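## Task

Push the charger fully and squarely into outlet number four of the power strip, counting from the end the cord leaves. The strip must stay flat on the table. Release the charger and pull the grippers away. If the charger or strip only stays in place because the robot holds it, the goal is not met.

## Robot and tools

Robot: two arms, left_arm and right_arm, each with seven joints and a parallel gripper. The names do not tell you which side of a picture an arm appears on.

Scene frame: one shared frame for both arms. The origin sits on the table surface midway between the arms, +x points out across the table, +z points up, and left_arm is on the +y side. Positions are in metres. The reported hand position can be off, more so when an arm is stretched far.

Gripper: the fingers point along the gripper's own +z axis and move apart along its y axis. The reported end_effector_position is the spot between the pads when closed, roughly 2 cm behind the fingertips. Closing pushes the tips about 10 mm further forward along +z.

Tool execute_actions. Argument actions is a list holding zero or one item. An empty list only reports the current state. A wait item is {"steps": N}, N from 1 to 300; nothing new is commanded and it returns after N control steps counted from the previous result. A move item is {"rows": [...], "steps": N}, N from 1 to 15 (15 if omitted), each step lasting 1/30 s. Up to 15 rows; each row is used for one step and the last row repeats if rows run out. Optional pictures (true/false) controls whether camera images come back; by default they do.

Row layout: one list of exactly 16 numbers covering both arms, always all 16 even if one arm stays still. Order: left_arm waist, shoulder, upper arm roll, elbow, forearm roll, wrist pitch, wrist roll, opening; then the same eight for right_arm. The seven joint values are absolute target angles in radians, in the same convention Joint positions prints, not offsets. Stated ranges per arm: waist -6.283 to 6.283, shoulder -2.059 to 2.094, upper arm roll -6.283 to 6.283, elbow -0.192 to 3.927, forearm roll -6.283 to 6.283, wrist pitch -1.693 to 3.142, wrist roll -6.283 to 6.283. A target more than 0.010 rad beyond a range end, and further out than the joint's last reported angle, makes the whole call rejected and nothing is sent. Real ends may differ from stated ones by up to 0.010 rad; a joint pushed past its real end is stopped there and the result may print "joint sent to its limit" (possibly about an earlier action). Opening is an absolute value from -1 (closed) to +1 (fully open).

Motion limits: joint targets change at most 3.14 rad/s, with 0.16 s to accelerate; all joints of an arm are timed to arrive together. Each step the target is clipped to within 0.623 rad of the measured angle, and if it would move the gripper over 70 mm from its measured position, the whole arm target is pulled back. Big moves therefore take several calls. Between calls the arms keep heading to the last row sent until they settle or a step is HELD; the simulation runs on while you think.

Gripping: grip_measured is the measured opening on the command scale (Joint positions also gives the pad gap in metres, 0.084 when fully open). To hold something, keep commanding an opening well under grip_measured; the lower, the firmer (about 24 N per pad at most, objects up to about 6 cm). Very fast closing can overshoot force. Resending grip_measured gives only a light hold that may slip on wide parts. Outside forces may briefly tug a held part or nudge loose objects.

Result lines: the state line gives per arm the gripper position, orientation quaternion (w,x,y,z) and linear/angular velocity. Joint positions and Joint velocities list, per arm, the seven joints (rad, rad/s) and the pad gap (m, m/s). "joint command not followed" means the clearance check altered or blocked targets on some steps; HELD marks steps where your row was not (fully) sent. MOTOR HOT appears from 65 °C; at 80 °C an OVER-TEMPERATURE FAULT brakes that arm until it cools. Holding loads heats motors, even while idle. A torque fault (contact torque hitting a joint limit: waist 45, shoulder 45, upper arm roll 27, elbow 27, forearm roll 27, wrist pitch 18, wrist roll 18 N m, held weight included) stops the arm, backs the joint off, freezes it 10 s and drops the rest of the call.

Tool zoom_image: camera is cam_high, cam_left_wrist or cam_right_wrist; region is [x0, y0, x1, y1] in pixels of that camera's latest 896x504 image, origin at top-left, at most 504 by 504. It returns an enlarged view.

Tool finished_scene: argument scene, the current scene number (1 or 2). Replying with no tool call ends everything.

Working order: look, locate charger, strip and cord end, grasp the charger, align its prongs with the right outlet, insert straight down fully, open the gripper, retreat.

Avoid: knocking anything off the table, tipping or lifting the strip, dropping the charger, slamming or pressing hard, and letting the two arms collide or push on each other.

Each tool is called after ">>>" as name(argument=value, ...) on one line, values as JSON.

## Session

>>> execute_actions(actions=[])

Scene clock: 0.00 s of 4500.00 s.
left_arm: end_effector_position=(+0.3842, +0.8583, +0.3117) grip_measured=+1.00 end_effector_quat_wxyz=(-0.075, +0.237, +0.851, +0.463) end_effector_velocity=(-0.000, +0.000, +0.000) end_effector_angular_velocity=(+0.000, +0.000, -0.000) | right_arm: end_effector_position=(+0.6607, -0.1639, +0.1201) grip_measured=+1.00 end_effector_quat_wxyz=(-0.026, +0.993, -0.114, +0.019) end_effector_velocity=(+0.000, +0.000, +0.001) end_effector_angular_velocity=(-0.000, -0.002, -0.000)
Joint positions: left_arm=[ 0.926  0.276  0.16   1.362  1.139  0.441 -2.585  0.084] | right_arm=[ 0.494  0.661 -0.037  1.723  0.066  1.007  0.477  0.084]
Joint velocities: left_arm=[ 0.    -0.     0.    -0.     0.001 -0.    -0.    -0.   ] | right_arm=[ 0.001 -0.001 -0.001 -0.    -0.     0.     0.001 -0.   ]
Motor temperatures (°C, as the motors report them): left_arm=[34 32 34 33 33 40 33] | right_arm=[34 31 35 30 34 41 40]

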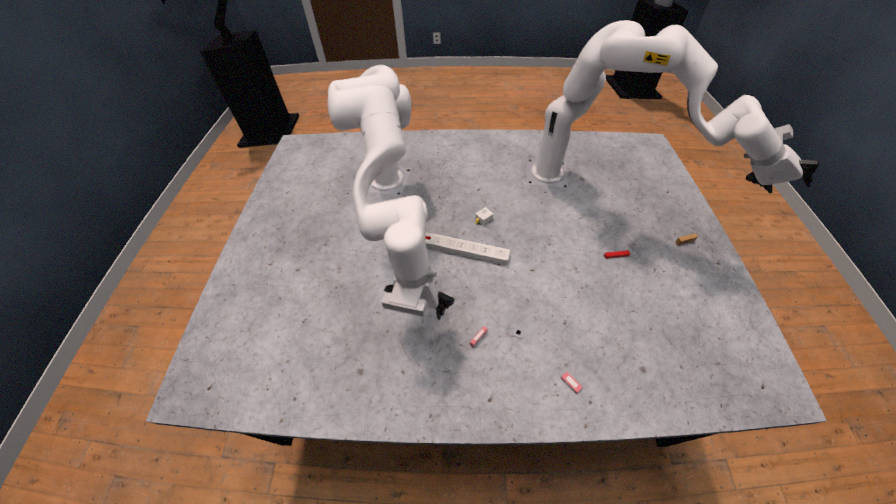

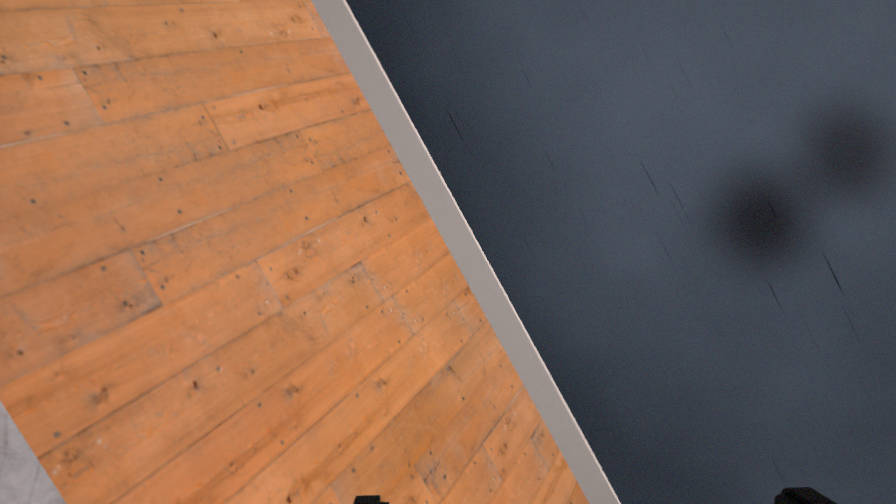

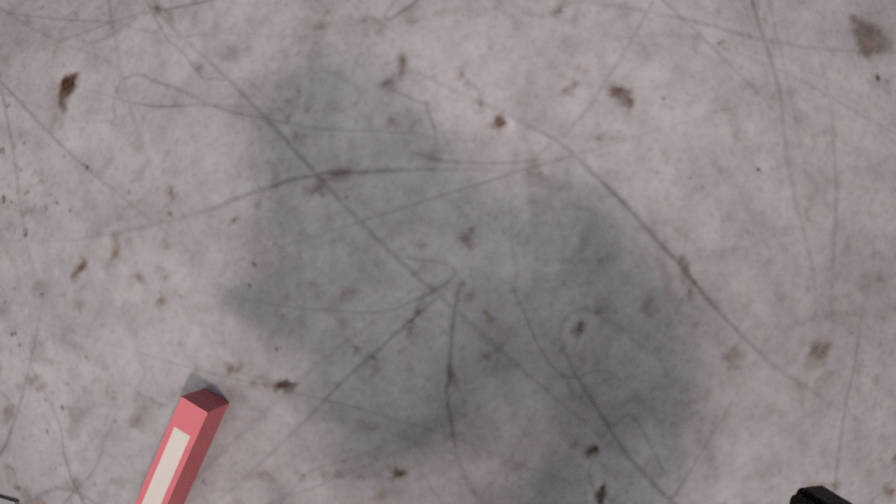

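>>> zoom_image(camera="cam_high", region=[400,190,540,280])

>>> execute_actions(actions=[{"rows":[[0,0,0,1,0,1,0,1,0,0,0,1,0,1,0,1]]}], pictures=false)

>>> execute_actions(actions=[{"steps":60}])

Region (400, 190, 540, 280) of cam_high's 896x504 image, scaled by 3.600, with more detail than that image has; it fills the top 324 rows of this view, and the rest is white.

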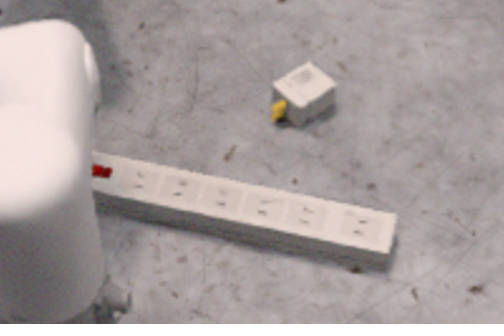

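Scene clock: 12.10 s of 4500.00 s.
left_arm: end_effector_position=(+0.4734, +0.6935, +0.2730) grip_measured=+1.00 end_effector_quat_wxyz=(-0.077, +0.374, +0.850, +0.362) end_effector_velocity=(+0.158, -0.398, -0.086) end_effector_angular_velocity=(-0.438, +0.407, -0.617) | right_arm: end_effector_position=(+0.6035, -0.3228, +0.1715) grip_measured=+1.00 end_effector_quat_wxyz=(-0.013, +0.994, -0.106, +0.016) end_effector_velocity=(-0.219, -0.334, +0.080) end_effector_angular_velocity=(-0.062, +0.062, +0.046)
Joint positions: left_arm=[ 0.652  0.173  0.099  1.227  0.865  0.65  -2.311  0.084] | right_arm=[ 0.244  0.33  -0.02   1.369  0.033  1.004  0.237  0.084]
Joint velocities: left_arm=[-0.624 -0.186 -0.106 -0.241 -0.622  0.373  0.621 -0.   ] | right_arm=[-0.591 -0.795  0.041 -0.879 -0.078 -0.009 -0.565  0.   ]
Motor temperatures (°C, as the motors report them): left_arm=[34 33 34 37 33 40 33] | right_arm=[34 33 35 34 34 41 40]
Steps of this call (steps 1 to 90: nothing new was sent; then 8.60 s passed at rest; steps 91 to 105: all 15 steps of this action). Readings (joint positions):
91: left_arm=[0.926 0.276 0.160 1.362 1.138 0.441 -2.585] | right_arm=[0.494 0.661 -0.037 1.723 0.066 1.007 0.477]
92: left_arm=[0.922 0.274 0.160 1.359 1.133 0.447 -2.579] | right_arm=[0.491 0.657 -0.036 1.717 0.065 1.007 0.473]
94: left_arm=[0.888 0.258 0.157 1.337 1.095 0.483 -2.541] | right_arm=[0.464 0.618 -0.026 1.673 0.061 1.007 0.440]
98: left_arm=[0.797 0.222 0.126 1.291 1.010 0.551 -2.456] | right_arm=[0.379 0.512 -0.031 1.572 0.050 1.005 0.367]
105: the state above

Scene clock: 14.10 s of 4500.00 s.
left_arm: end_effector_position=(+0.4559, +0.2160, +0.1887) grip_measured=+1.00 end_effector_quat_wxyz=(-0.000, +0.998, -0.071, +0.000) end_effector_velocity=(+0.000, -0.000, +0.000) end_effector_angular_velocity=(-0.000, -0.001, -0.003) | right_arm: end_effector_position=(+0.4911, -0.4351, +0.1887) grip_measured=+1.00 end_effector_quat_wxyz=(-0.000, +0.996, -0.092, -0.000) end_effector_velocity=(+0.000, +0.001, +0.000) end_effector_angular_velocity=(-0.000, -0.000, +0.001)
Joint positions: left_arm=[ 0.     0.     0.     1.     0.     1.    -0.     0.084] | right_arm=[0.    0.    0.    1.    0.    1.    0.    0.084]
Joint velocities: left_arm=[-0.    -0.     0.     0.    -0.    -0.     0.002 -0.   ] | right_arm=[ 0.001 -0.     0.     0.    -0.     0.    -0.     0.   ]
Motor temperatures (°C, as the motors report them): left_arm=[34 33 34 37 33 40 33] | right_arm=[34 33 35 34 34 41 40]
Steps of this call (steps 1 to 60: the robot went on to your last target). Readings (joint positions):
1: left_arm=[0.631 0.167 0.095 1.219 0.844 0.662 -2.290] | right_arm=[0.225 0.303 -0.018 1.339 0.030 1.003 0.218]
2: left_arm=[0.610 0.161 0.092 1.211 0.823 0.674 -2.269] | right_arm=[0.205 0.277 -0.017 1.309 0.027 1.003 0.199]
4: left_arm=[0.569 0.150 0.086 1.196 0.781 0.697 -2.227] | right_arm=[0.165 0.223 -0.013 1.249 0.022 1.002 0.160]
8: left_arm=[0.487 0.128 0.073 1.168 0.692 0.740 -2.138] | right_arm=[0.083 0.112 -0.007 1.126 0.011 1.001 0.081]
60: the state above

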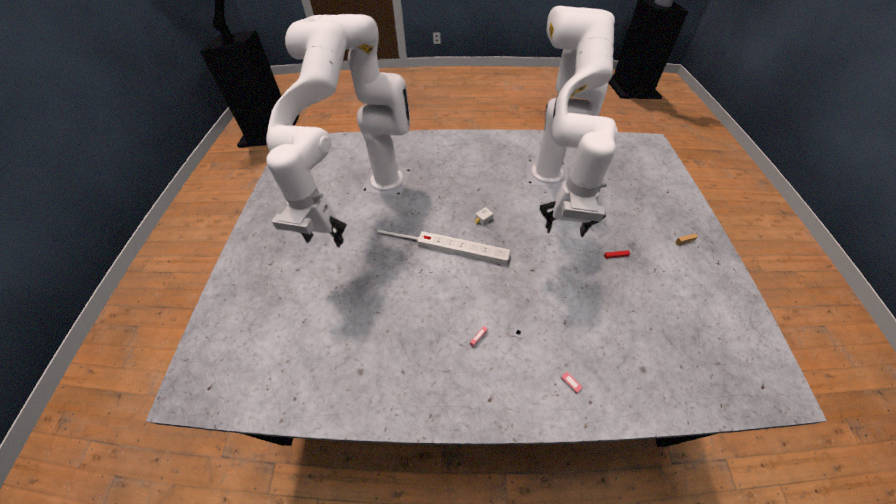

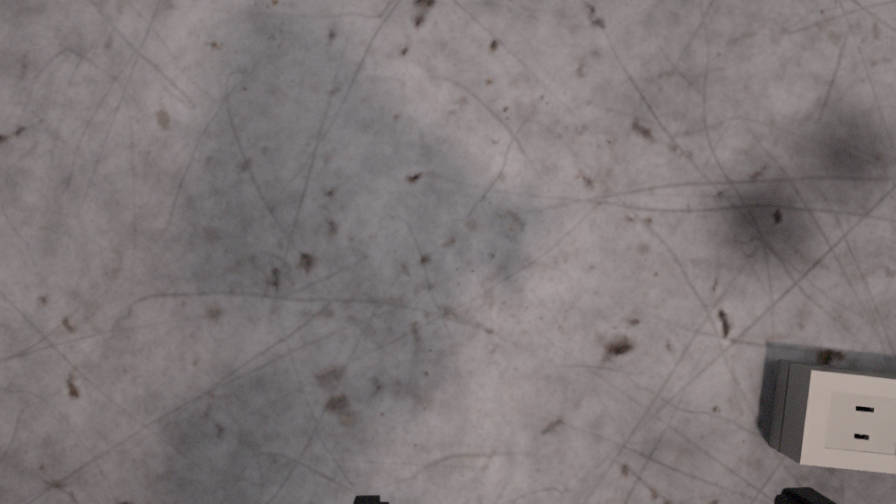

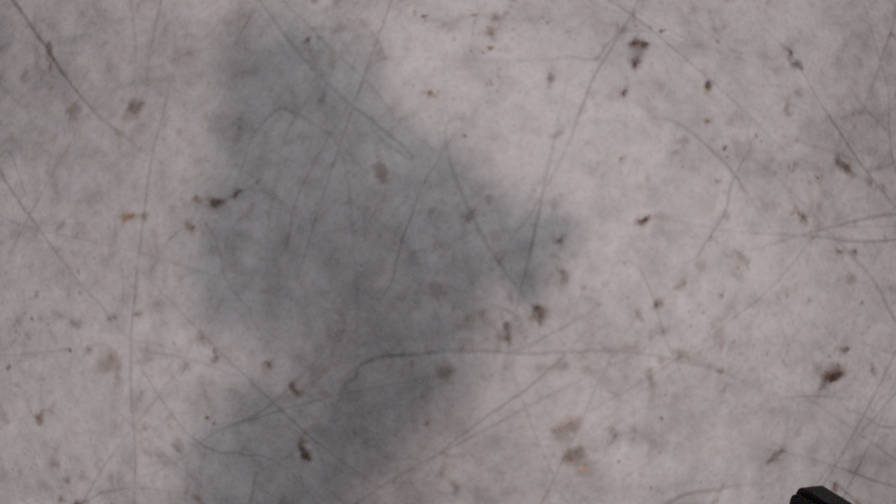

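>>> execute_actions(actions=[{"rows":[[-0.6,-0.5,0,0.6,0,1.1,0,1,-0.4,0,0,1,0,1,0,1]]}], pictures=false)

>>> execute_actions(actions=[{"steps":25}])

Scene clock: 28.53 s of 4500.00 s.
left_arm: end_effector_position=(+0.3296, +0.0980, +0.2115) grip_measured=+1.00 end_effector_quat_wxyz=(-0.000, +0.968, -0.252, +0.000) end_effector_velocity=(-0.347, -0.194, +0.023) end_effector_angular_velocity=(-0.001, -0.000, -0.904) | right_arm: end_effector_position=(+0.4305, -0.5918, +0.1887) grip_measured=+1.00 end_effector_quat_wxyz=(+0.000, +0.962, -0.273, +0.000) end_effector_velocity=(-0.144, -0.232, -0.000) end_effector_angular_velocity=(-0.001, +0.002, -0.595)
Joint positions: left_arm=[-0.366 -0.305 -0.001  0.757 -0.     1.061  0.     0.084] | right_arm=[-0.365 -0.    -0.004  1.    -0.     1.     0.     0.084]
Joint velocities: left_arm=[-0.909 -0.759  0.005 -0.607  0.     0.152 -0.    -0.   ] | right_arm=[-0.539 -0.002 -0.056 -0.003 -0.003  0.001  0.002 -0.   ]
Motor temperatures (°C, as the motors report them): left_arm=[34 33 34 38 33 40 33] | right_arm=[34 33 35 36 34 41 40]
Steps of this call (steps 1 to 15: the robot went on to your last target; steps 16 to 90: nothing new was sent; then 10.93 s passed at rest; steps 91 to 105: all 15 steps of this action). Readings (joint positions):
91: left_arm=[-0.000 -0.000 0.000 1.000 0.000 1.000 -0.000] | right_arm=[-0.000 0.000 0.000 1.000 0.000 1.000 -0.000]
92: left_arm=[-0.004 -0.003 0.001 0.997 0.000 1.001 -0.000] | right_arm=[-0.004 0.000 0.001 1.000 0.000 1.000 -0.000]
94: left_arm=[-0.045 -0.038 0.008 0.967 0.000 1.008 -0.000] | right_arm=[-0.045 0.000 0.009 1.000 0.000 1.000 -0.000]
98: left_arm=[-0.163 -0.135 -0.002 0.893 -0.000 1.027 0.000] | right_arm=[-0.172 0.000 -0.003 1.000 -0.000 1.000 0.000]
105: the state above

Scene clock: 29.37 s of 4500.00 s.
left_arm: end_effector_position=(+0.2394, +0.0633, +0.2115) grip_measured=+1.00 end_effector_quat_wxyz=(+0.000, +0.932, -0.362, -0.000) end_effector_velocity=(-0.000, -0.001, +0.001) end_effector_angular_velocity=(-0.001, -0.002, -0.002) | right_arm: end_effector_position=(+0.4228, -0.6040, +0.1887) grip_measured=+1.00 end_effector_quat_wxyz=(-0.000, +0.958, -0.288, -0.000) end_effector_velocity=(-0.000, -0.000, +0.000) end_effector_angular_velocity=(-0.001, -0.000, -0.000)
Joint positions: left_arm=[-0.6   -0.5    0.     0.6    0.     1.1   -0.     0.084] | right_arm=[-0.4   -0.     0.     1.     0.     1.    -0.     0.084]
Joint velocities: left_arm=[-0.002 -0.001 -0.001  0.     0.    -0.     0.     0.   ] | right_arm=[-0.    -0.001 -0.    -0.    -0.001  0.     0.     0.   ]
Motor temperatures (°C, as the motors report them): left_arm=[34 33 34 38 33 40 33] | right_arm=[34 33 35 36 34 41 40]
Steps of this call (steps 1 to 25: the robot went on to your last target). Readings (joint positions):
1: left_arm=[-0.396 -0.330 -0.001 0.736 -0.000 1.066 0.000] | right_arm=[-0.379 -0.000 -0.005 1.000 -0.000 1.000 0.000]
2: left_arm=[-0.427 -0.356 -0.001 0.716 -0.000 1.071 0.000] | right_arm=[-0.388 -0.000 -0.005 1.000 -0.000 1.000 0.000]
4: left_arm=[-0.491 -0.409 -0.001 0.673 -0.000 1.082 0.000] | right_arm=[-0.395 -0.000 -0.001 1.000 -0.000 1.000 0.000]
8: left_arm=[-0.580 -0.484 -0.002 0.614 -0.000 1.097 0.000] | right_arm=[-0.397 -0.000 0.002 1.000 0.000 1.000 -0.000]
25: the state above

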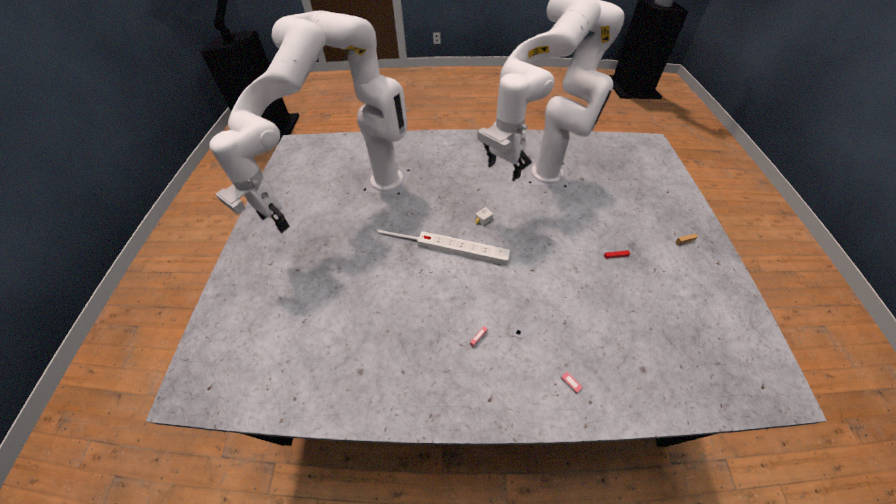

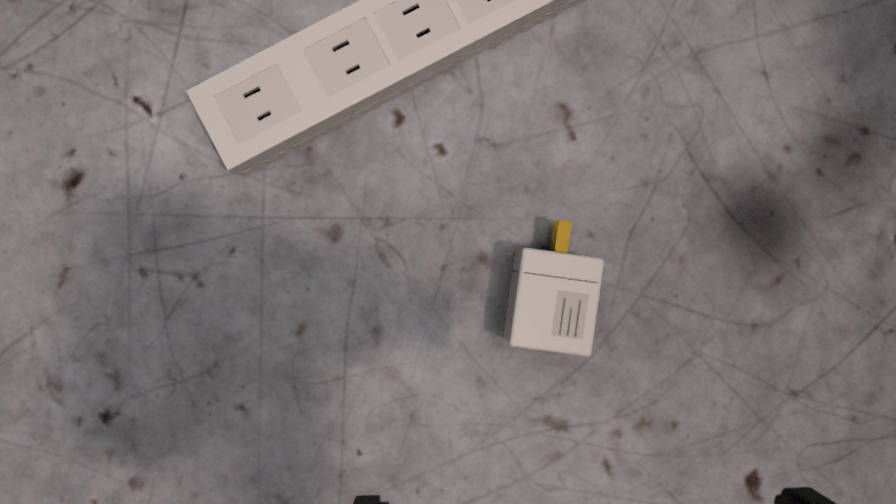

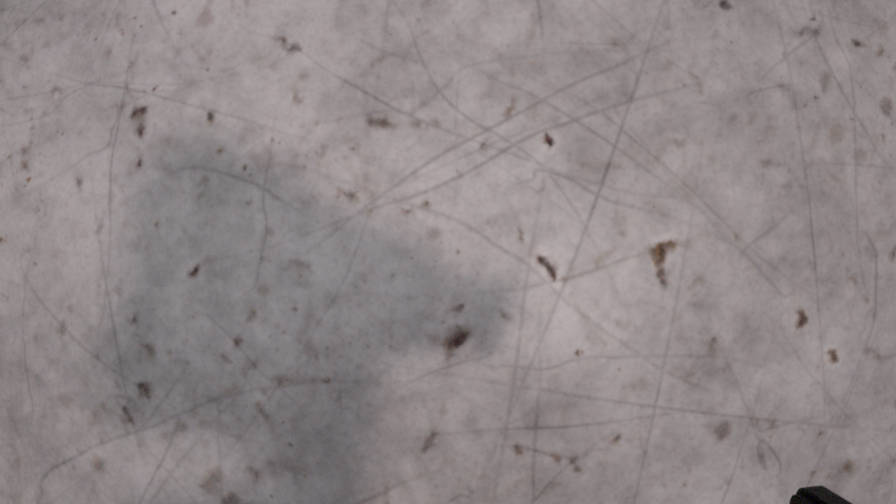

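>>> execute_actions(actions=[{"rows":[[-0.652,-0.1345,0,0.5624,0,0.697,0.09,1,-0.4,0,0,1,0,1,0,1]]}], pictures=false)

>>> execute_actions(actions=[{"rows":[[-0.652,0.069,0,0.5215,0,0.4525,0.09,1,-0.4,0,0,1,0,1,0,1]]}])

>>> execute_actions(actions=[{"rows":[[-0.652,0.069,0,0.5215,0,0.4525,0.09,-0.5,-0.4,0,0,1,0,1,0,1]]}])

Scene clock: 44.20 s of 4500.00 s.
left_arm: end_effector_position=(+0.2588, +0.0200, +0.1017) grip_measured=+1.00 end_effector_quat_wxyz=(-0.001, +0.905, -0.426, -0.002) end_effector_velocity=(+0.022, -0.028, -0.012) end_effector_angular_velocity=(-0.066, -0.064, -0.044) | right_arm: end_effector_position=(+0.4227, -0.6040, +0.1887) grip_measured=+1.00 end_effector_quat_wxyz=(-0.000, +0.958, -0.288, +0.000) end_effector_velocity=(-0.001, -0.000, -0.001) end_effector_angular_velocity=(+0.001, +0.001, -0.002)
Joint positions: left_arm=[-0.651 -0.142 -0.     0.562 -0.     0.708  0.088  0.084] | right_arm=[-0.4    0.     0.     1.     0.     1.     0.     0.084]
Joint velocities: left_arm=[-0.015  0.087  0.004  0.022  0.    -0.156  0.033  0.   ] | right_arm=[-0.002 -0.    -0.    -0.002 -0.     0.     0.     0.   ]
Motor temperatures (°C, as the motors report them): left_arm=[34 33 34 39 33 40 33] | right_arm=[34 33 35 37 34 41 40]
Steps of this call (steps 1 to 15: the robot went on to your last target; steps 16 to 90: nothing new was sent; then 11.33 s passed at rest; steps 91 to 105: all 15 steps of this action). Readings (joint positions):
91: left_arm=[-0.600 -0.500 0.000 0.600 0.000 1.100 0.000] | right_arm=[-0.400 0.000 0.000 1.000 0.000 1.000 -0.000]
92: left_arm=[-0.601 -0.496 0.000 0.600 0.000 1.094 0.001] | right_arm=[-0.400 -0.000 0.000 1.000 0.000 1.000 0.000]
94: left_arm=[-0.607 -0.456 0.000 0.599 0.000 1.044 0.012] | right_arm=[-0.400 0.000 -0.000 1.000 -0.000 1.000 -0.000]
98: left_arm=[-0.629 -0.292 -0.000 0.577 -0.000 0.873 0.051] | right_arm=[-0.400 0.000 0.000 1.000 -0.000 1.000 -0.000]
105: the state above

Scene clock: 44.70 s of 4500.00 s.
left_arm: end_effector_position=(+0.2607, +0.0175, +0.0314) grip_measured=+1.00 end_effector_quat_wxyz=(+0.000, +0.904, -0.428, +0.001) end_effector_velocity=(-0.000, +0.001, -0.004) end_effector_angular_velocity=(-0.002, -0.002, +0.000) | right_arm: end_effector_position=(+0.4227, -0.6040, +0.1887) grip_measured=+1.00 end_effector_quat_wxyz=(-0.000, +0.958, -0.288, +0.000) end_effector_velocity=(-0.000, +0.000, -0.001) end_effector_angular_velocity=(+0.001, +0.001, +0.001)
Joint positions: left_arm=[-0.652  0.066 -0.     0.523  0.     0.454  0.09   0.084] | right_arm=[-0.4    0.    -0.     1.     0.     1.     0.     0.084]
Joint velocities: left_arm=[-0.     0.01   0.001 -0.006  0.    -0.019  0.    -0.   ] | right_arm=[ 0.     0.001  0.    -0.001  0.    -0.    -0.001 -0.   ]
Motor temperatures (°C, as the motors report them): left_arm=[34 33 34 39 33 41 33] | right_arm=[34 33 35 37 34 41 40]
Steps of this call (steps 1 to 15: all 15 steps of this action). Readings (joint positions):
1: left_arm=[-0.651 -0.140 -0.000 0.563 -0.000 0.704 0.088] | right_arm=[-0.400 0.000 -0.000 1.000 0.000 1.000 -0.000]
2: left_arm=[-0.651 -0.135 0.000 0.563 -0.000 0.696 0.089] | right_arm=[-0.400 0.000 0.000 1.000 -0.000 1.000 -0.000]
4: left_arm=[-0.652 -0.097 -0.000 0.559 0.000 0.641 0.090] | right_arm=[-0.400 -0.000 -0.000 1.000 -0.000 1.000 -0.000]
8: left_arm=[-0.652 0.040 0.000 0.524 -0.000 0.495 0.090] | right_arm=[-0.400 -0.000 -0.000 1.000 -0.000 1.000 0.000]
15: the state above

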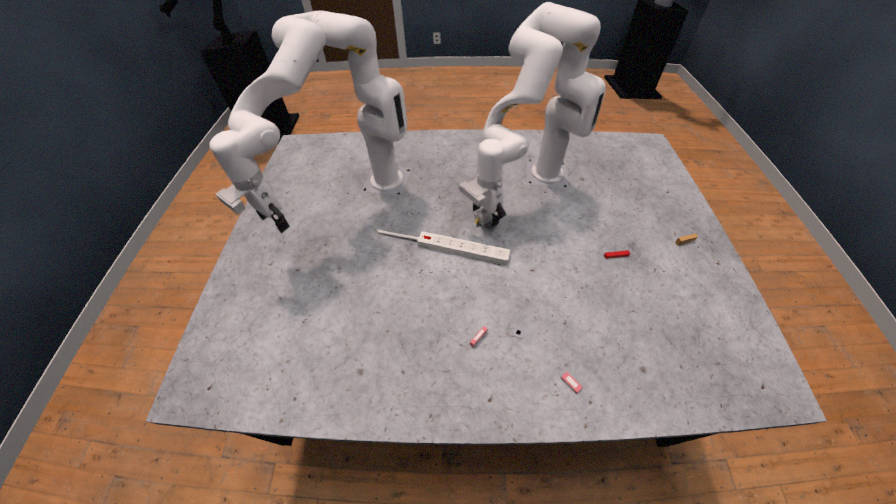

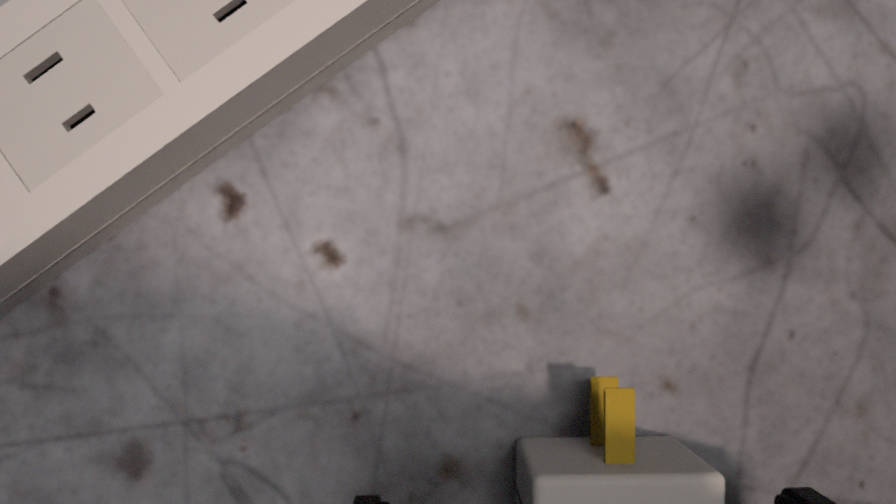

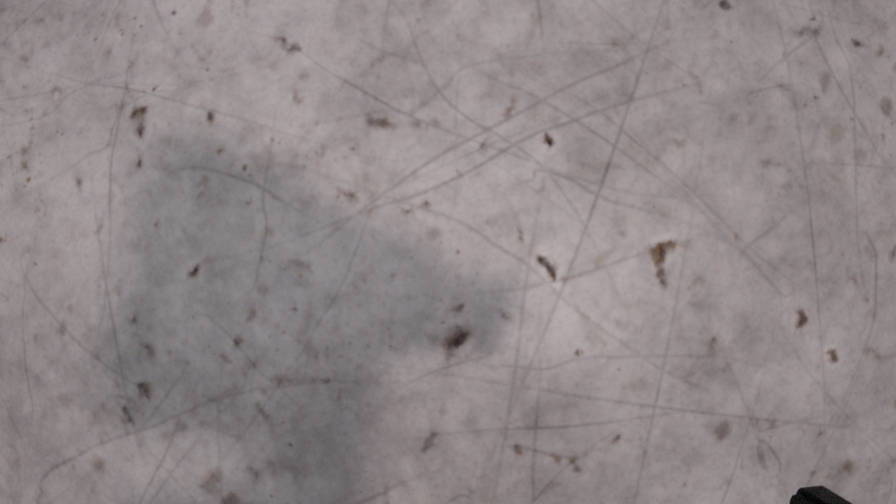

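Scene clock: 45.20 s of 4500.00 s.
left_arm: end_effector_position=(+0.2602, +0.0181, +0.0304) grip_measured=-0.10 end_effector_quat_wxyz=(+0.000, +0.904, -0.428, +0.000) end_effector_velocity=(+0.000, -0.000, +0.000) end_effector_angular_velocity=(-0.001, -0.001, +0.000) | right_arm: end_effector_position=(+0.4227, -0.6040, +0.1887) grip_measured=+1.00 end_effector_quat_wxyz=(-0.000, +0.958, -0.288, +0.000) end_effector_velocity=(-0.000, -0.001, +0.000) end_effector_angular_velocity=(-0.000, -0.001, -0.002)
Joint positions: left_arm=[-0.652  0.068 -0.     0.522 -0.     0.453  0.09   0.04 ] | right_arm=[-0.4    0.    -0.     1.    -0.     1.    -0.     0.084]
Joint velocities: left_arm=[ 0.    -0.001  0.    -0.     0.    -0.001 -0.     0.   ] | right_arm=[-0.002 -0.     0.     0.001  0.     0.     0.001  0.   ]
Motor temperatures (°C, as the motors report them): left_arm=[34 33 34 39 33 41 33] | right_arm=[34 33 35 37 34 41 40]
Steps of this call (steps 1 to 15: all 15 steps of this action). Readings (joint positions):
1: left_arm=[-0.652 0.067 -0.000 0.523 0.000 0.453 0.090] | right_arm=[-0.400 -0.000 0.000 1.000 0.000 1.000 -0.000]
2: left_arm=[-0.652 0.067 -0.000 0.523 0.000 0.453 0.090] | right_arm=[-0.400 0.000 0.000 1.000 0.000 1.000 0.000]
4: left_arm=[-0.652 0.068 -0.000 0.522 0.000 0.453 0.090] | right_arm=[-0.400 0.000 -0.000 1.000 0.000 1.000 0.000]
8: left_arm=[-0.652 0.068 -0.000 0.522 -0.000 0.453 0.090] | right_arm=[-0.400 0.000 0.000 1.000 0.000 1.000 -0.000]
15: the state above

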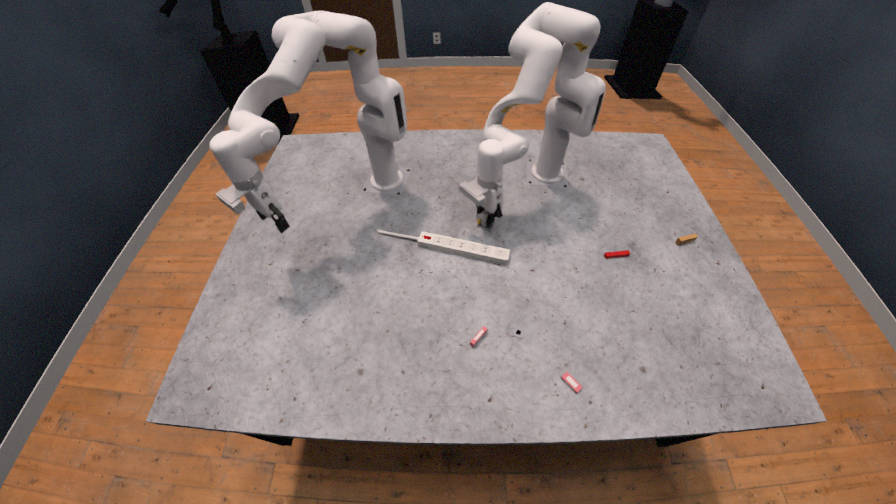

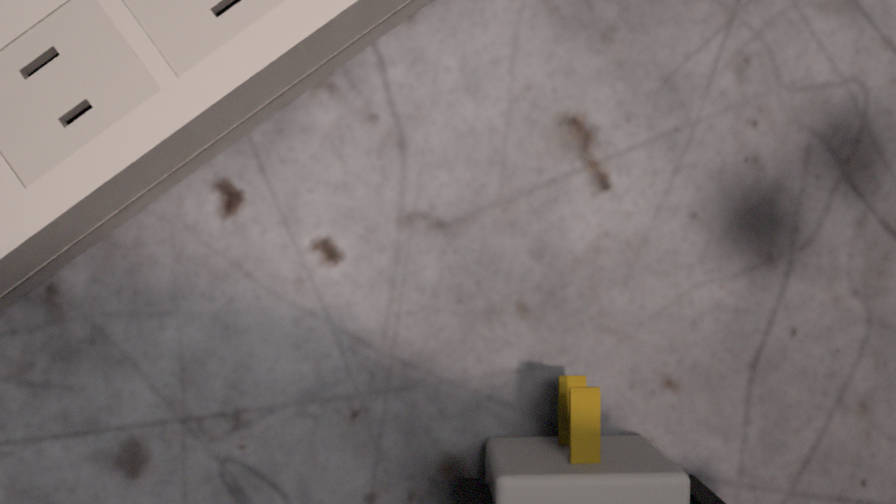

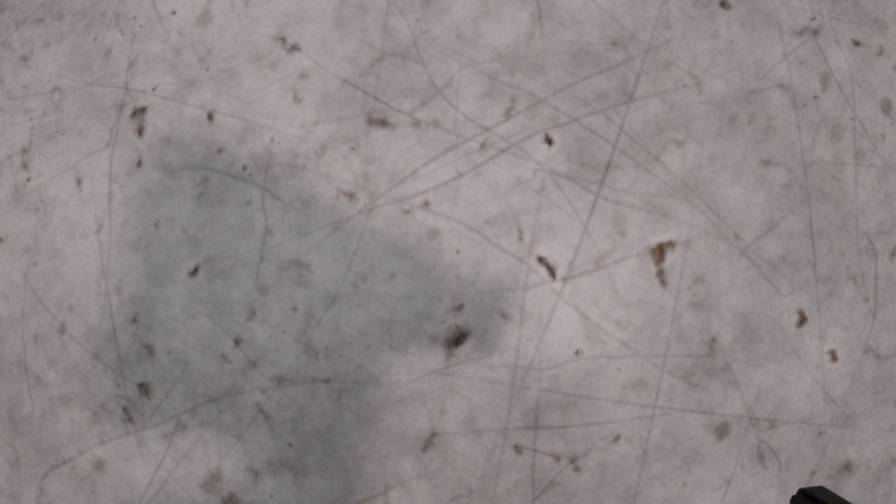

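>>> execute_actions(actions=[{"rows":[[-0.652,-0.1345,0,0.5624,0,0.697,0,-0.5,-0.4,0,0,1,0,1,0,1]],"steps":12}], pictures=false)

>>> execute_actions(actions=[{"rows":[[0.1,0.5027,0,1.405,0,0.9023,0,-0.5,-0.4,0,0,1,0,1,0,1]]}], pictures=false)

>>> execute_actions(actions=[{"steps":25}], pictures=false)

>>> execute_actions(actions=[{"rows":[[0.1,0.6123,0,1.375,0,0.7627,0,-0.5,-0.4,0,0,1,0,1,0,1]]}], pictures=false)

>>> execute_actions(actions=[{"rows":[[0.1,0.6123,0,1.375,0,0.7627,0,1,-0.4,0,0,1,0,1,0,1]],"steps":10}], pictures=false)

>>> execute_actions(actions=[{"rows":[[0.1,0.5027,0,1.405,0,0.9023,0,1,-0.4,0,0,1,0,1,0,1]],"steps":10}])

>>> execute_actions(actions=[{"rows":[[-0.513,0.2839,0,1.0722,0,0.7883,1.175,1,-0.4,0,0,1,0,1,0,1]]}], pictures=false)

>>> execute_actions(actions=[{"steps":25}])

Scene clock: 64.80 s of 4500.00 s.
left_arm: end_effector_position=(+0.2602, +0.0181, +0.0986) grip_measured=-0.10 end_effector_quat_wxyz=(+0.000, +0.922, -0.388, +0.000) end_effector_velocity=(-0.028, +0.030, -0.015) end_effector_angular_velocity=(+0.086, +0.085, +0.034) | right_arm: end_effector_position=(+0.4227, -0.6040, +0.1887) grip_measured=+1.00 end_effector_quat_wxyz=(-0.000, +0.958, -0.288, +0.000) end_effector_velocity=(-0.000, -0.000, -0.000) end_effector_angular_velocity=(+0.001, +0.000, +0.001)
Joint positions: left_arm=[-0.652 -0.131  0.     0.561  0.     0.691  0.002  0.04 ] | right_arm=[-0.4   -0.    -0.     1.    -0.     1.     0.     0.084]
Joint velocities: left_arm=[ 0.001 -0.02   0.003 -0.042 -0.     0.1   -0.031 -0.   ] | right_arm=[-0.     0.001 -0.     0.     0.001 -0.    -0.002  0.   ]
Motor temperatures (°C, as the motors report them): left_arm=[34 33 34 37 33 41 33] | right_arm=[34 33 35 37 34 42 40]
Steps of this call (steps 1 to 15: the robot went on to your last target; steps 16 to 90: nothing new was sent; then 16.20 s passed at rest; steps 91 to 102: all 12 steps of this action). Readings (joint positions):
91: left_arm=[-0.652 0.069 -0.000 0.522 0.000 0.453 0.090] | right_arm=[-0.400 0.000 0.000 1.000 0.000 1.000 -0.000]
92: left_arm=[-0.652 0.066 0.000 0.522 0.000 0.458 0.088] | right_arm=[-0.400 0.000 0.000 1.000 -0.000 1.000 0.000]
94: left_arm=[-0.652 0.031 0.001 0.524 0.000 0.510 0.069] | right_arm=[-0.400 -0.000 0.000 1.000 0.000 1.000 0.000]
98: left_arm=[-0.652 -0.105 -0.000 0.560 0.000 0.655 0.015] | right_arm=[-0.400 -0.000 0.000 1.000 0.000 1.000 -0.000]
102: the state above

Scene clock: 65.30 s of 4500.00 s.
left_arm: end_effector_position=(+0.4161, +0.0829, +0.0945) grip_measured=-0.10 end_effector_quat_wxyz=(-0.005, +0.975, -0.221, -0.021) end_effector_velocity=(+0.352, +0.191, +0.026) end_effector_angular_velocity=(-0.038, -0.078, +0.707) | right_arm: end_effector_position=(+0.4227, -0.6040, +0.1887) grip_measured=+1.00 end_effector_quat_wxyz=(-0.000, +0.958, -0.288, +0.000) end_effector_velocity=(+0.000, -0.000, +0.000) end_effector_angular_velocity=(-0.000, -0.001, +0.000)
Joint positions: left_arm=[-0.304  0.177  0.     0.929 -0.     0.795  0.001  0.04 ] | right_arm=[-0.4   -0.     0.     1.    -0.     1.     0.     0.084]
Joint velocities: left_arm=[ 0.71   0.571 -0.004  0.844 -0.     0.186 -0.001 -0.   ] | right_arm=[ 0.    -0.001 -0.     0.     0.    -0.    -0.    -0.   ]
Motor temperatures (°C, as the motors report them): left_arm=[34 33 34 37 33 41 33] | right_arm=[34 33 35 37 34 42 40]
Steps of this call (steps 1 to 15: all 15 steps of this action). Readings (joint positions):
1: left_arm=[-0.652 -0.131 0.000 0.560 0.000 0.694 0.001] | right_arm=[-0.400 0.000 0.000 1.000 0.000 1.000 -0.000]
2: left_arm=[-0.648 -0.127 -0.001 0.564 -0.000 0.697 0.001] | right_arm=[-0.400 0.000 -0.000 1.000 -0.000 1.000 -0.000]
4: left_arm=[-0.605 -0.084 -0.006 0.608 0.000 0.713 0.001] | right_arm=[-0.400 -0.000 0.000 1.000 0.000 1.000 0.000]
8: left_arm=[-0.480 0.035 0.001 0.732 0.000 0.749 0.001] | right_arm=[-0.400 0.000 -0.000 1.000 -0.000 1.000 -0.000]
15: the state above

Scene clock: 66.13 s of 4500.00 s.
left_arm: end_effector_position=(+0.5809, +0.2532, +0.0957) grip_measured=-0.10 end_effector_quat_wxyz=(+0.001, +1.000, -0.024, -0.000) end_effector_velocity=(+0.005, +0.005, +0.002) end_effector_angular_velocity=(+0.000, -0.007, +0.009) | right_arm: end_effector_position=(+0.4227, -0.6040, +0.1887) grip_measured=+1.00 end_effector_quat_wxyz=(-0.000, +0.958, -0.288, +0.000) end_effector_velocity=(+0.000, -0.000, +0.000) end_effector_angular_velocity=(-0.000, -0.001, -0.000)
Joint positions: left_arm=[ 0.097  0.501 -0.003  1.403 -0.     0.902  0.     0.04 ] | right_arm=[-0.4   -0.     0.     1.     0.     1.    -0.     0.084]
Joint velocities: left_arm=[ 0.008  0.007  0.001  0.016 -0.     0.002 -0.    -0.   ] | right_arm=[-0.001  0.     0.001  0.001  0.    -0.    -0.     0.   ]
Motor temperatures (°C, as the motors report them): left_arm=[34 33 34 37 33 41 33] | right_arm=[34 33 35 37 34 42 40]
Steps of this call (steps 1 to 25: the robot went on to your last target). Readings (joint positions):
1: left_arm=[-0.280 0.196 0.000 0.957 -0.000 0.801 0.001] | right_arm=[-0.400 -0.000 0.000 1.000 -0.000 1.000 0.000]
2: left_arm=[-0.257 0.215 0.000 0.985 -0.000 0.808 0.001] | right_arm=[-0.400 0.000 0.000 1.000 0.000 1.000 0.000]
4: left_arm=[-0.210 0.252 0.000 1.040 -0.000 0.820 0.000] | right_arm=[-0.400 0.000 0.000 1.000 -0.000 1.000 0.000]
8: left_arm=[-0.119 0.326 0.000 1.147 -0.000 0.844 0.000] | right_arm=[-0.400 0.000 -0.000 1.000 0.000 1.000 -0.000]
25: the state above

Scene clock: 66.63 s of 4500.00 s.
left_arm: end_effector_position=(+0.5816, +0.2564, +0.0316) grip_measured=-0.10 end_effector_quat_wxyz=(+0.000, +1.000, -0.021, +0.000) end_effector_velocity=(+0.000, +0.001, -0.003) end_effector_angular_velocity=(+0.000, -0.002, +0.002) | right_arm: end_effector_position=(+0.4227, -0.6040, +0.1887) grip_measured=+1.00 end_effector_quat_wxyz=(-0.000, +0.958, -0.288, +0.000) end_effector_velocity=(+0.000, +0.001, +0.000) end_effector_angular_velocity=(-0.000, -0.000, +0.001)
Joint positions: left_arm=[ 0.1    0.611 -0.     1.375  0.     0.763  0.     0.04 ] | right_arm=[-0.4    0.     0.     1.     0.     1.    -0.     0.084]
Joint velocities: left_arm=[ 0.001  0.005  0.001 -0.001 -0.    -0.008 -0.    -0.   ] | right_arm=[ 0.001 -0.001 -0.    -0.    -0.     0.     0.    -0.   ]
Motor temperatures (°C, as the motors report them): left_arm=[34 33 34 37 33 41 33] | right_arm=[34 33 35 37 34 42 40]
Steps of this call (steps 1 to 15: all 15 steps of this action). Readings (joint positions):
1: left_arm=[0.098 0.502 -0.003 1.404 -0.000 0.902 0.000] | right_arm=[-0.400 -0.000 -0.000 1.000 -0.000 1.000 0.000]
2: left_arm=[0.098 0.504 -0.002 1.403 -0.000 0.896 0.000] | right_arm=[-0.400 0.000 -0.000 1.000 -0.000 1.000 -0.000]
4: left_arm=[0.099 0.533 -0.001 1.400 0.000 0.851 0.000] | right_arm=[-0.400 0.000 0.000 1.000 0.000 1.000 0.000]
8: left_arm=[0.100 0.608 -0.000 1.370 -0.000 0.781 -0.000] | right_arm=[-0.400 0.000 -0.000 1.000 0.000 1.000 -0.000]
15: the state above

Scene clock: 66.97 s of 4500.00 s.
left_arm: end_effector_position=(+0.5816, +0.2565, +0.0312) grip_measured=+1.00 end_effector_quat_wxyz=(+0.000, +1.000, -0.021, +0.000) end_effector_velocity=(-0.001, +0.000, -0.002) end_effector_angular_velocity=(+0.000, +0.004, +0.000) | right_arm: end_effector_position=(+0.4227, -0.6040, +0.1887) grip_measured=+1.00 end_effector_quat_wxyz=(-0.000, +0.958, -0.288, +0.000) end_effector_velocity=(-0.000, +0.000, -0.001) end_effector_angular_velocity=(+0.001, +0.001, -0.000)
Joint positions: left_arm=[ 0.1    0.612 -0.     1.375  0.     0.763  0.     0.084] | right_arm=[-0.4    0.     0.     1.    -0.     1.     0.     0.084]
Joint velocities: left_arm=[ 0.     0.002  0.    -0.002 -0.     0.    -0.     0.002] | right_arm=[ 0.001  0.001 -0.    -0.001  0.     0.     0.001 -0.   ]
Motor temperatures (°C, as the motors report them): left_arm=[34 33 34 37 33 41 33] | right_arm=[34 33 35 37 34 42 40]
Steps of this call (steps 1 to 10: all 10 steps of this action). Readings (joint positions):
1: left_arm=[0.100 0.612 -0.000 1.375 0.000 0.763 0.000] | right_arm=[-0.400 0.000 -0.000 1.000 0.000 1.000 -0.000]
2: left_arm=[0.100 0.612 -0.000 1.375 0.000 0.763 -0.000] | right_arm=[-0.400 0.000 -0.000 1.000 0.000 1.000 -0.000]
4: left_arm=[0.100 0.612 -0.000 1.375 0.000 0.763 -0.000] | right_arm=[-0.400 -0.000 0.000 1.000 -0.000 1.000 0.000]
8: left_arm=[0.100 0.612 -0.000 1.375 0.000 0.763 -0.000] | right_arm=[-0.400 0.000 -0.000 1.000 0.000 1.000 -0.000]
10: the state above

Scene clock: 67.30 s of 4500.00 s.
left_arm: end_effector_position=(+0.5852, +0.2562, +0.0985) grip_measured=+1.00 end_effector_quat_wxyz=(+0.000, +1.000, -0.021, +0.007) end_effector_velocity=(-0.062, +0.003, -0.049) end_effector_angular_velocity=(+0.009, +0.204, +0.002) | right_arm: end_effector_position=(+0.4227, -0.6040, +0.1887) grip_measured=+1.00 end_effector_quat_wxyz=(-0.000, +0.958, -0.288, +0.000) end_effector_velocity=(-0.000, -0.001, +0.000) end_effector_angular_velocity=(-0.001, -0.000, -0.002)
Joint positions: left_arm=[ 0.1    0.501 -0.     1.409  0.     0.895  0.     0.084] | right_arm=[-0.4   -0.    -0.     1.    -0.     1.     0.     0.084]
Joint velocities: left_arm=[ 0.     0.015  0.001 -0.079 -0.     0.11  -0.    -0.   ] | right_arm=[-0.001 -0.001 -0.     0.    -0.001  0.     0.001  0.   ]
Motor temperatures (°C, as the motors report them): left_arm=[34 33 34 37 33 41 33] | right_arm=[34 33 35 37 34 42 40]
Steps of this call (steps 1 to 10: all 10 steps of this action). Readings (joint positions):
1: left_arm=[0.100 0.612 -0.000 1.375 0.000 0.763 0.000] | right_arm=[-0.400 -0.000 0.000 1.000 -0.000 1.000 -0.000]
2: left_arm=[0.100 0.609 0.000 1.375 -0.000 0.769 0.000] | right_arm=[-0.400 -0.000 0.000 1.000 0.000 1.000 0.000]
4: left_arm=[0.100 0.580 0.000 1.379 -0.000 0.814 -0.000] | right_arm=[-0.400 -0.000 -0.000 1.000 -0.000 1.000 -0.000]
8: left_arm=[0.100 0.507 -0.000 1.410 0.000 0.884 0.000] | right_arm=[-0.400 0.000 -0.000 1.000 0.000 1.000 -0.000]
10: the state above

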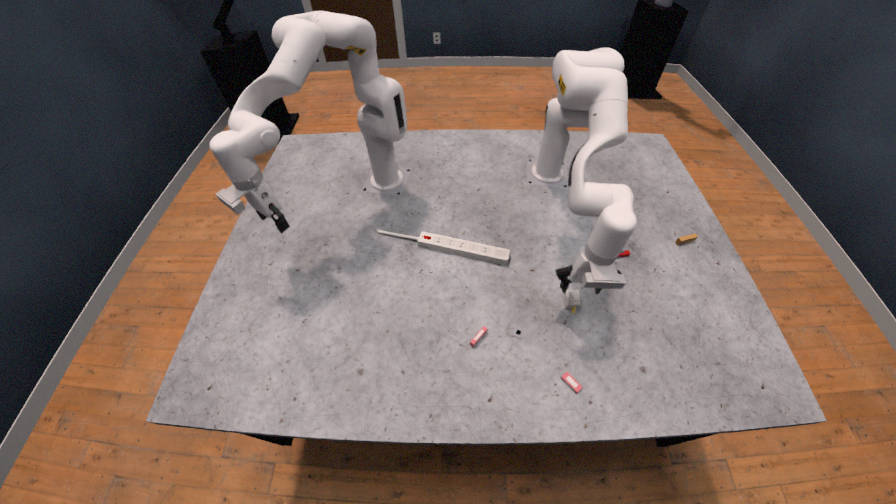

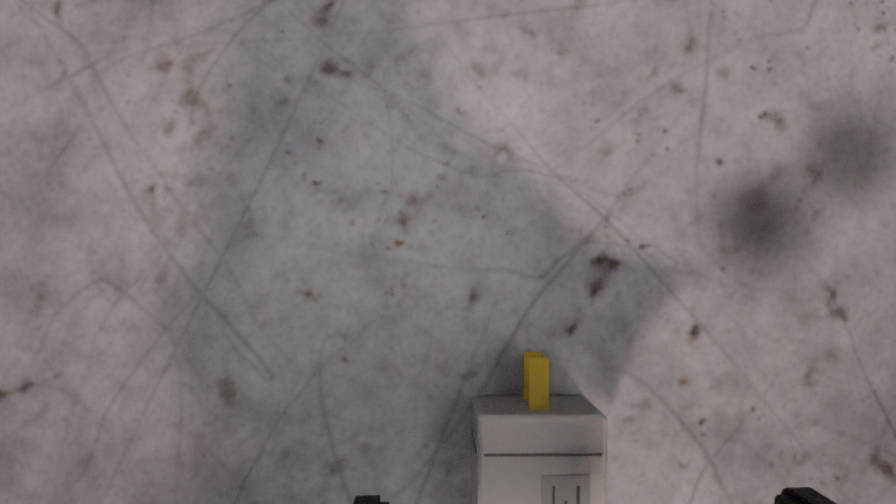

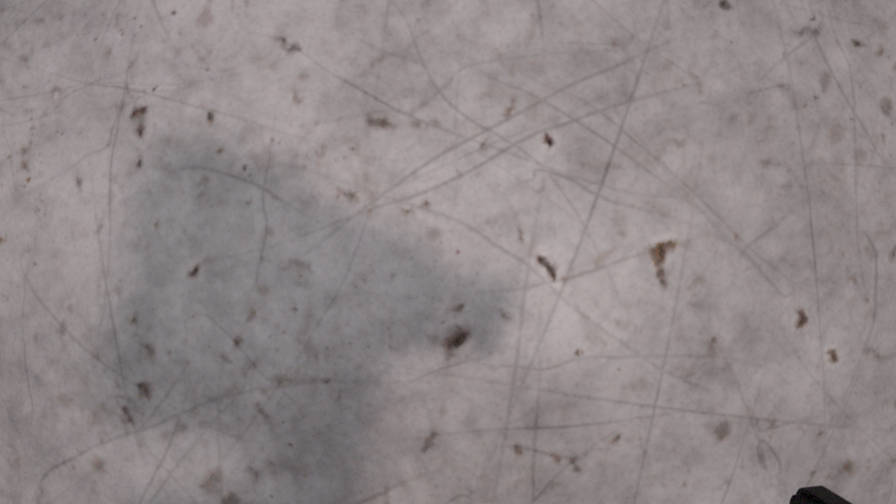

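Scene clock: 67.80 s of 4500.00 s.
left_arm: end_effector_position=(+0.5146, +0.0966, +0.0955) grip_measured=+1.00 end_effector_quat_wxyz=(+0.000, +0.935, -0.355, -0.001) end_effector_velocity=(-0.201, -0.320, +0.003) end_effector_angular_velocity=(-0.002, -0.001, -1.840) | right_arm: end_effector_position=(+0.4227, -0.6040, +0.1887) grip_measured=+1.00 end_effector_quat_wxyz=(-0.000, +0.958, -0.288, +0.000) end_effector_velocity=(+0.000, +0.000, +0.000) end_effector_angular_velocity=(+0.000, -0.000, +0.000)
Joint positions: left_arm=[-0.202  0.397 -0.001  1.24  -0.     0.845  0.381  0.084] | right_arm=[-0.4    0.     0.     1.     0.     1.    -0.     0.084]
Joint velocities: left_arm=[-0.677 -0.245 -0.001 -0.365 -0.    -0.122  1.163 -0.   ] | right_arm=[ 0.001  0.    -0.     0.     0.    -0.     0.001 -0.   ]
Motor temperatures (°C, as the motors report them): left_arm=[34 33 34 37 33 41 33] | right_arm=[34 33 35 37 34 42 40]
Steps of this call (steps 1 to 15: all 15 steps of this action). Readings (joint positions):
1: left_arm=[0.100 0.502 -0.000 1.406 0.000 0.898 0.000] | right_arm=[-0.400 0.000 0.000 1.000 0.000 1.000 -0.000]
2: left_arm=[0.096 0.502 0.002 1.401 0.000 0.898 0.006] | right_arm=[-0.400 0.000 -0.000 1.000 0.000 1.000 -0.000]
4: left_arm=[0.060 0.490 0.010 1.377 0.000 0.891 0.047] | right_arm=[-0.400 -0.000 0.000 1.000 -0.000 1.000 -0.000]
8: left_arm=[-0.042 0.455 -0.003 1.327 -0.000 0.873 0.151] | right_arm=[-0.400 0.000 -0.000 1.000 0.000 1.000 -0.000]
15: the state above

Scene clock: 68.63 s of 4500.00 s.
left_arm: end_effector_position=(+0.4039, -0.0266, +0.0955) grip_measured=+1.00 end_effector_quat_wxyz=(+0.000, -0.611, +0.792, +0.000) end_effector_velocity=(-0.006, -0.008, +0.001) end_effector_angular_velocity=(-0.003, +0.001, -0.025) | right_arm: end_effector_position=(+0.4227, -0.6040, +0.1887) grip_measured=+1.00 end_effector_quat_wxyz=(-0.000, +0.958, -0.288, +0.000) end_effector_velocity=(+0.000, -0.000, +0.000) end_effector_angular_velocity=(-0.001, -0.001, +0.000)
Joint positions: left_arm=[-0.512  0.284  0.001  1.072  0.     0.788  1.174  0.084] | right_arm=[-0.4    0.    -0.     1.     0.     1.    -0.     0.084]
Joint velocities: left_arm=[-0.008 -0.002 -0.01  -0.001 -0.    -0.001  0.007  0.   ] | right_arm=[-0.001 -0.     0.     0.001 -0.     0.    -0.    -0.   ]
Motor temperatures (°C, as the motors report them): left_arm=[34 33 34 37 33 41 33] | right_arm=[34 33 35 37 34 42 40]
Steps of this call (steps 1 to 25: the robot went on to your last target). Readings (joint positions):
1: left_arm=[-0.224 0.389 -0.001 1.228 -0.000 0.840 0.421] | right_arm=[-0.400 -0.000 -0.000 1.000 0.000 1.000 0.000]
2: left_arm=[-0.247 0.381 -0.001 1.216 -0.000 0.836 0.464] | right_arm=[-0.400 0.000 -0.000 1.000 -0.000 1.000 -0.000]
4: left_arm=[-0.291 0.365 -0.001 1.192 -0.000 0.829 0.558] | right_arm=[-0.400 0.000 0.000 1.000 0.000 1.000 -0.000]
8: left_arm=[-0.376 0.334 -0.000 1.146 -0.000 0.813 0.785] | right_arm=[-0.400 -0.000 0.000 1.000 0.000 1.000 -0.000]
25: the state above

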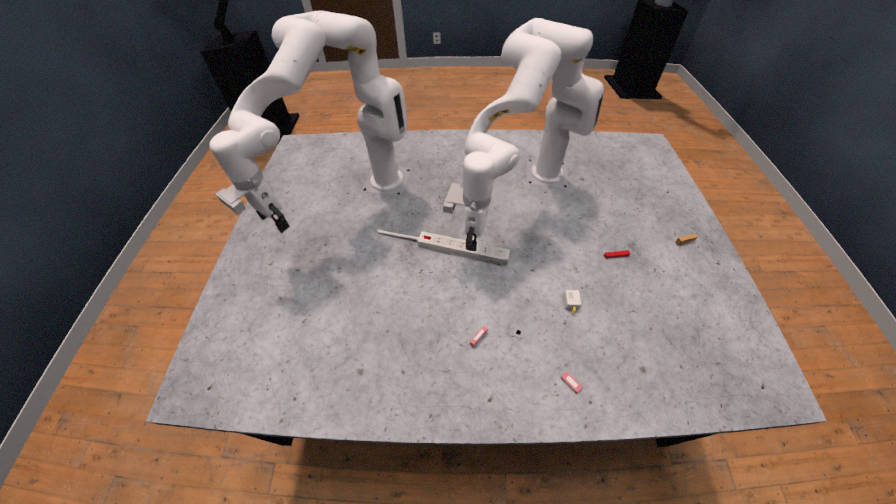

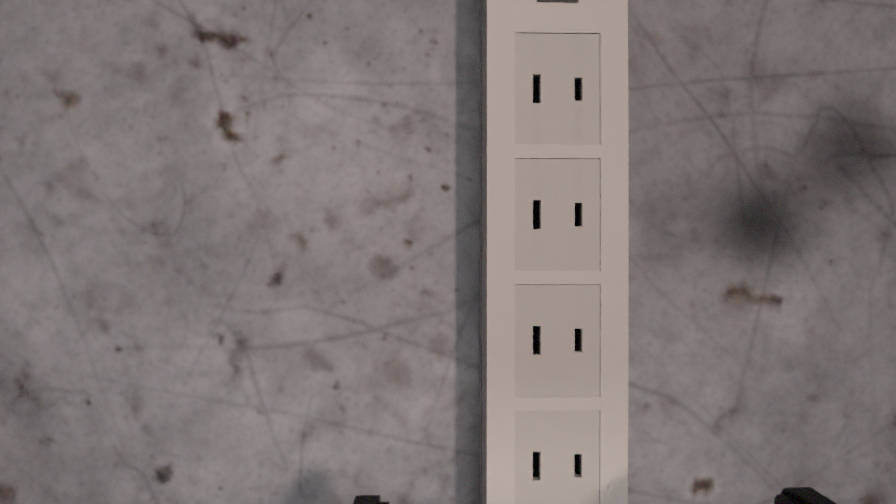

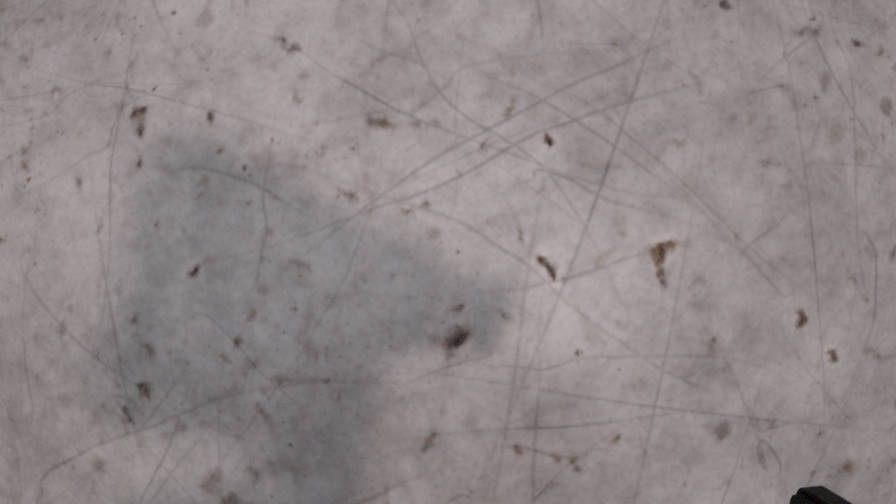

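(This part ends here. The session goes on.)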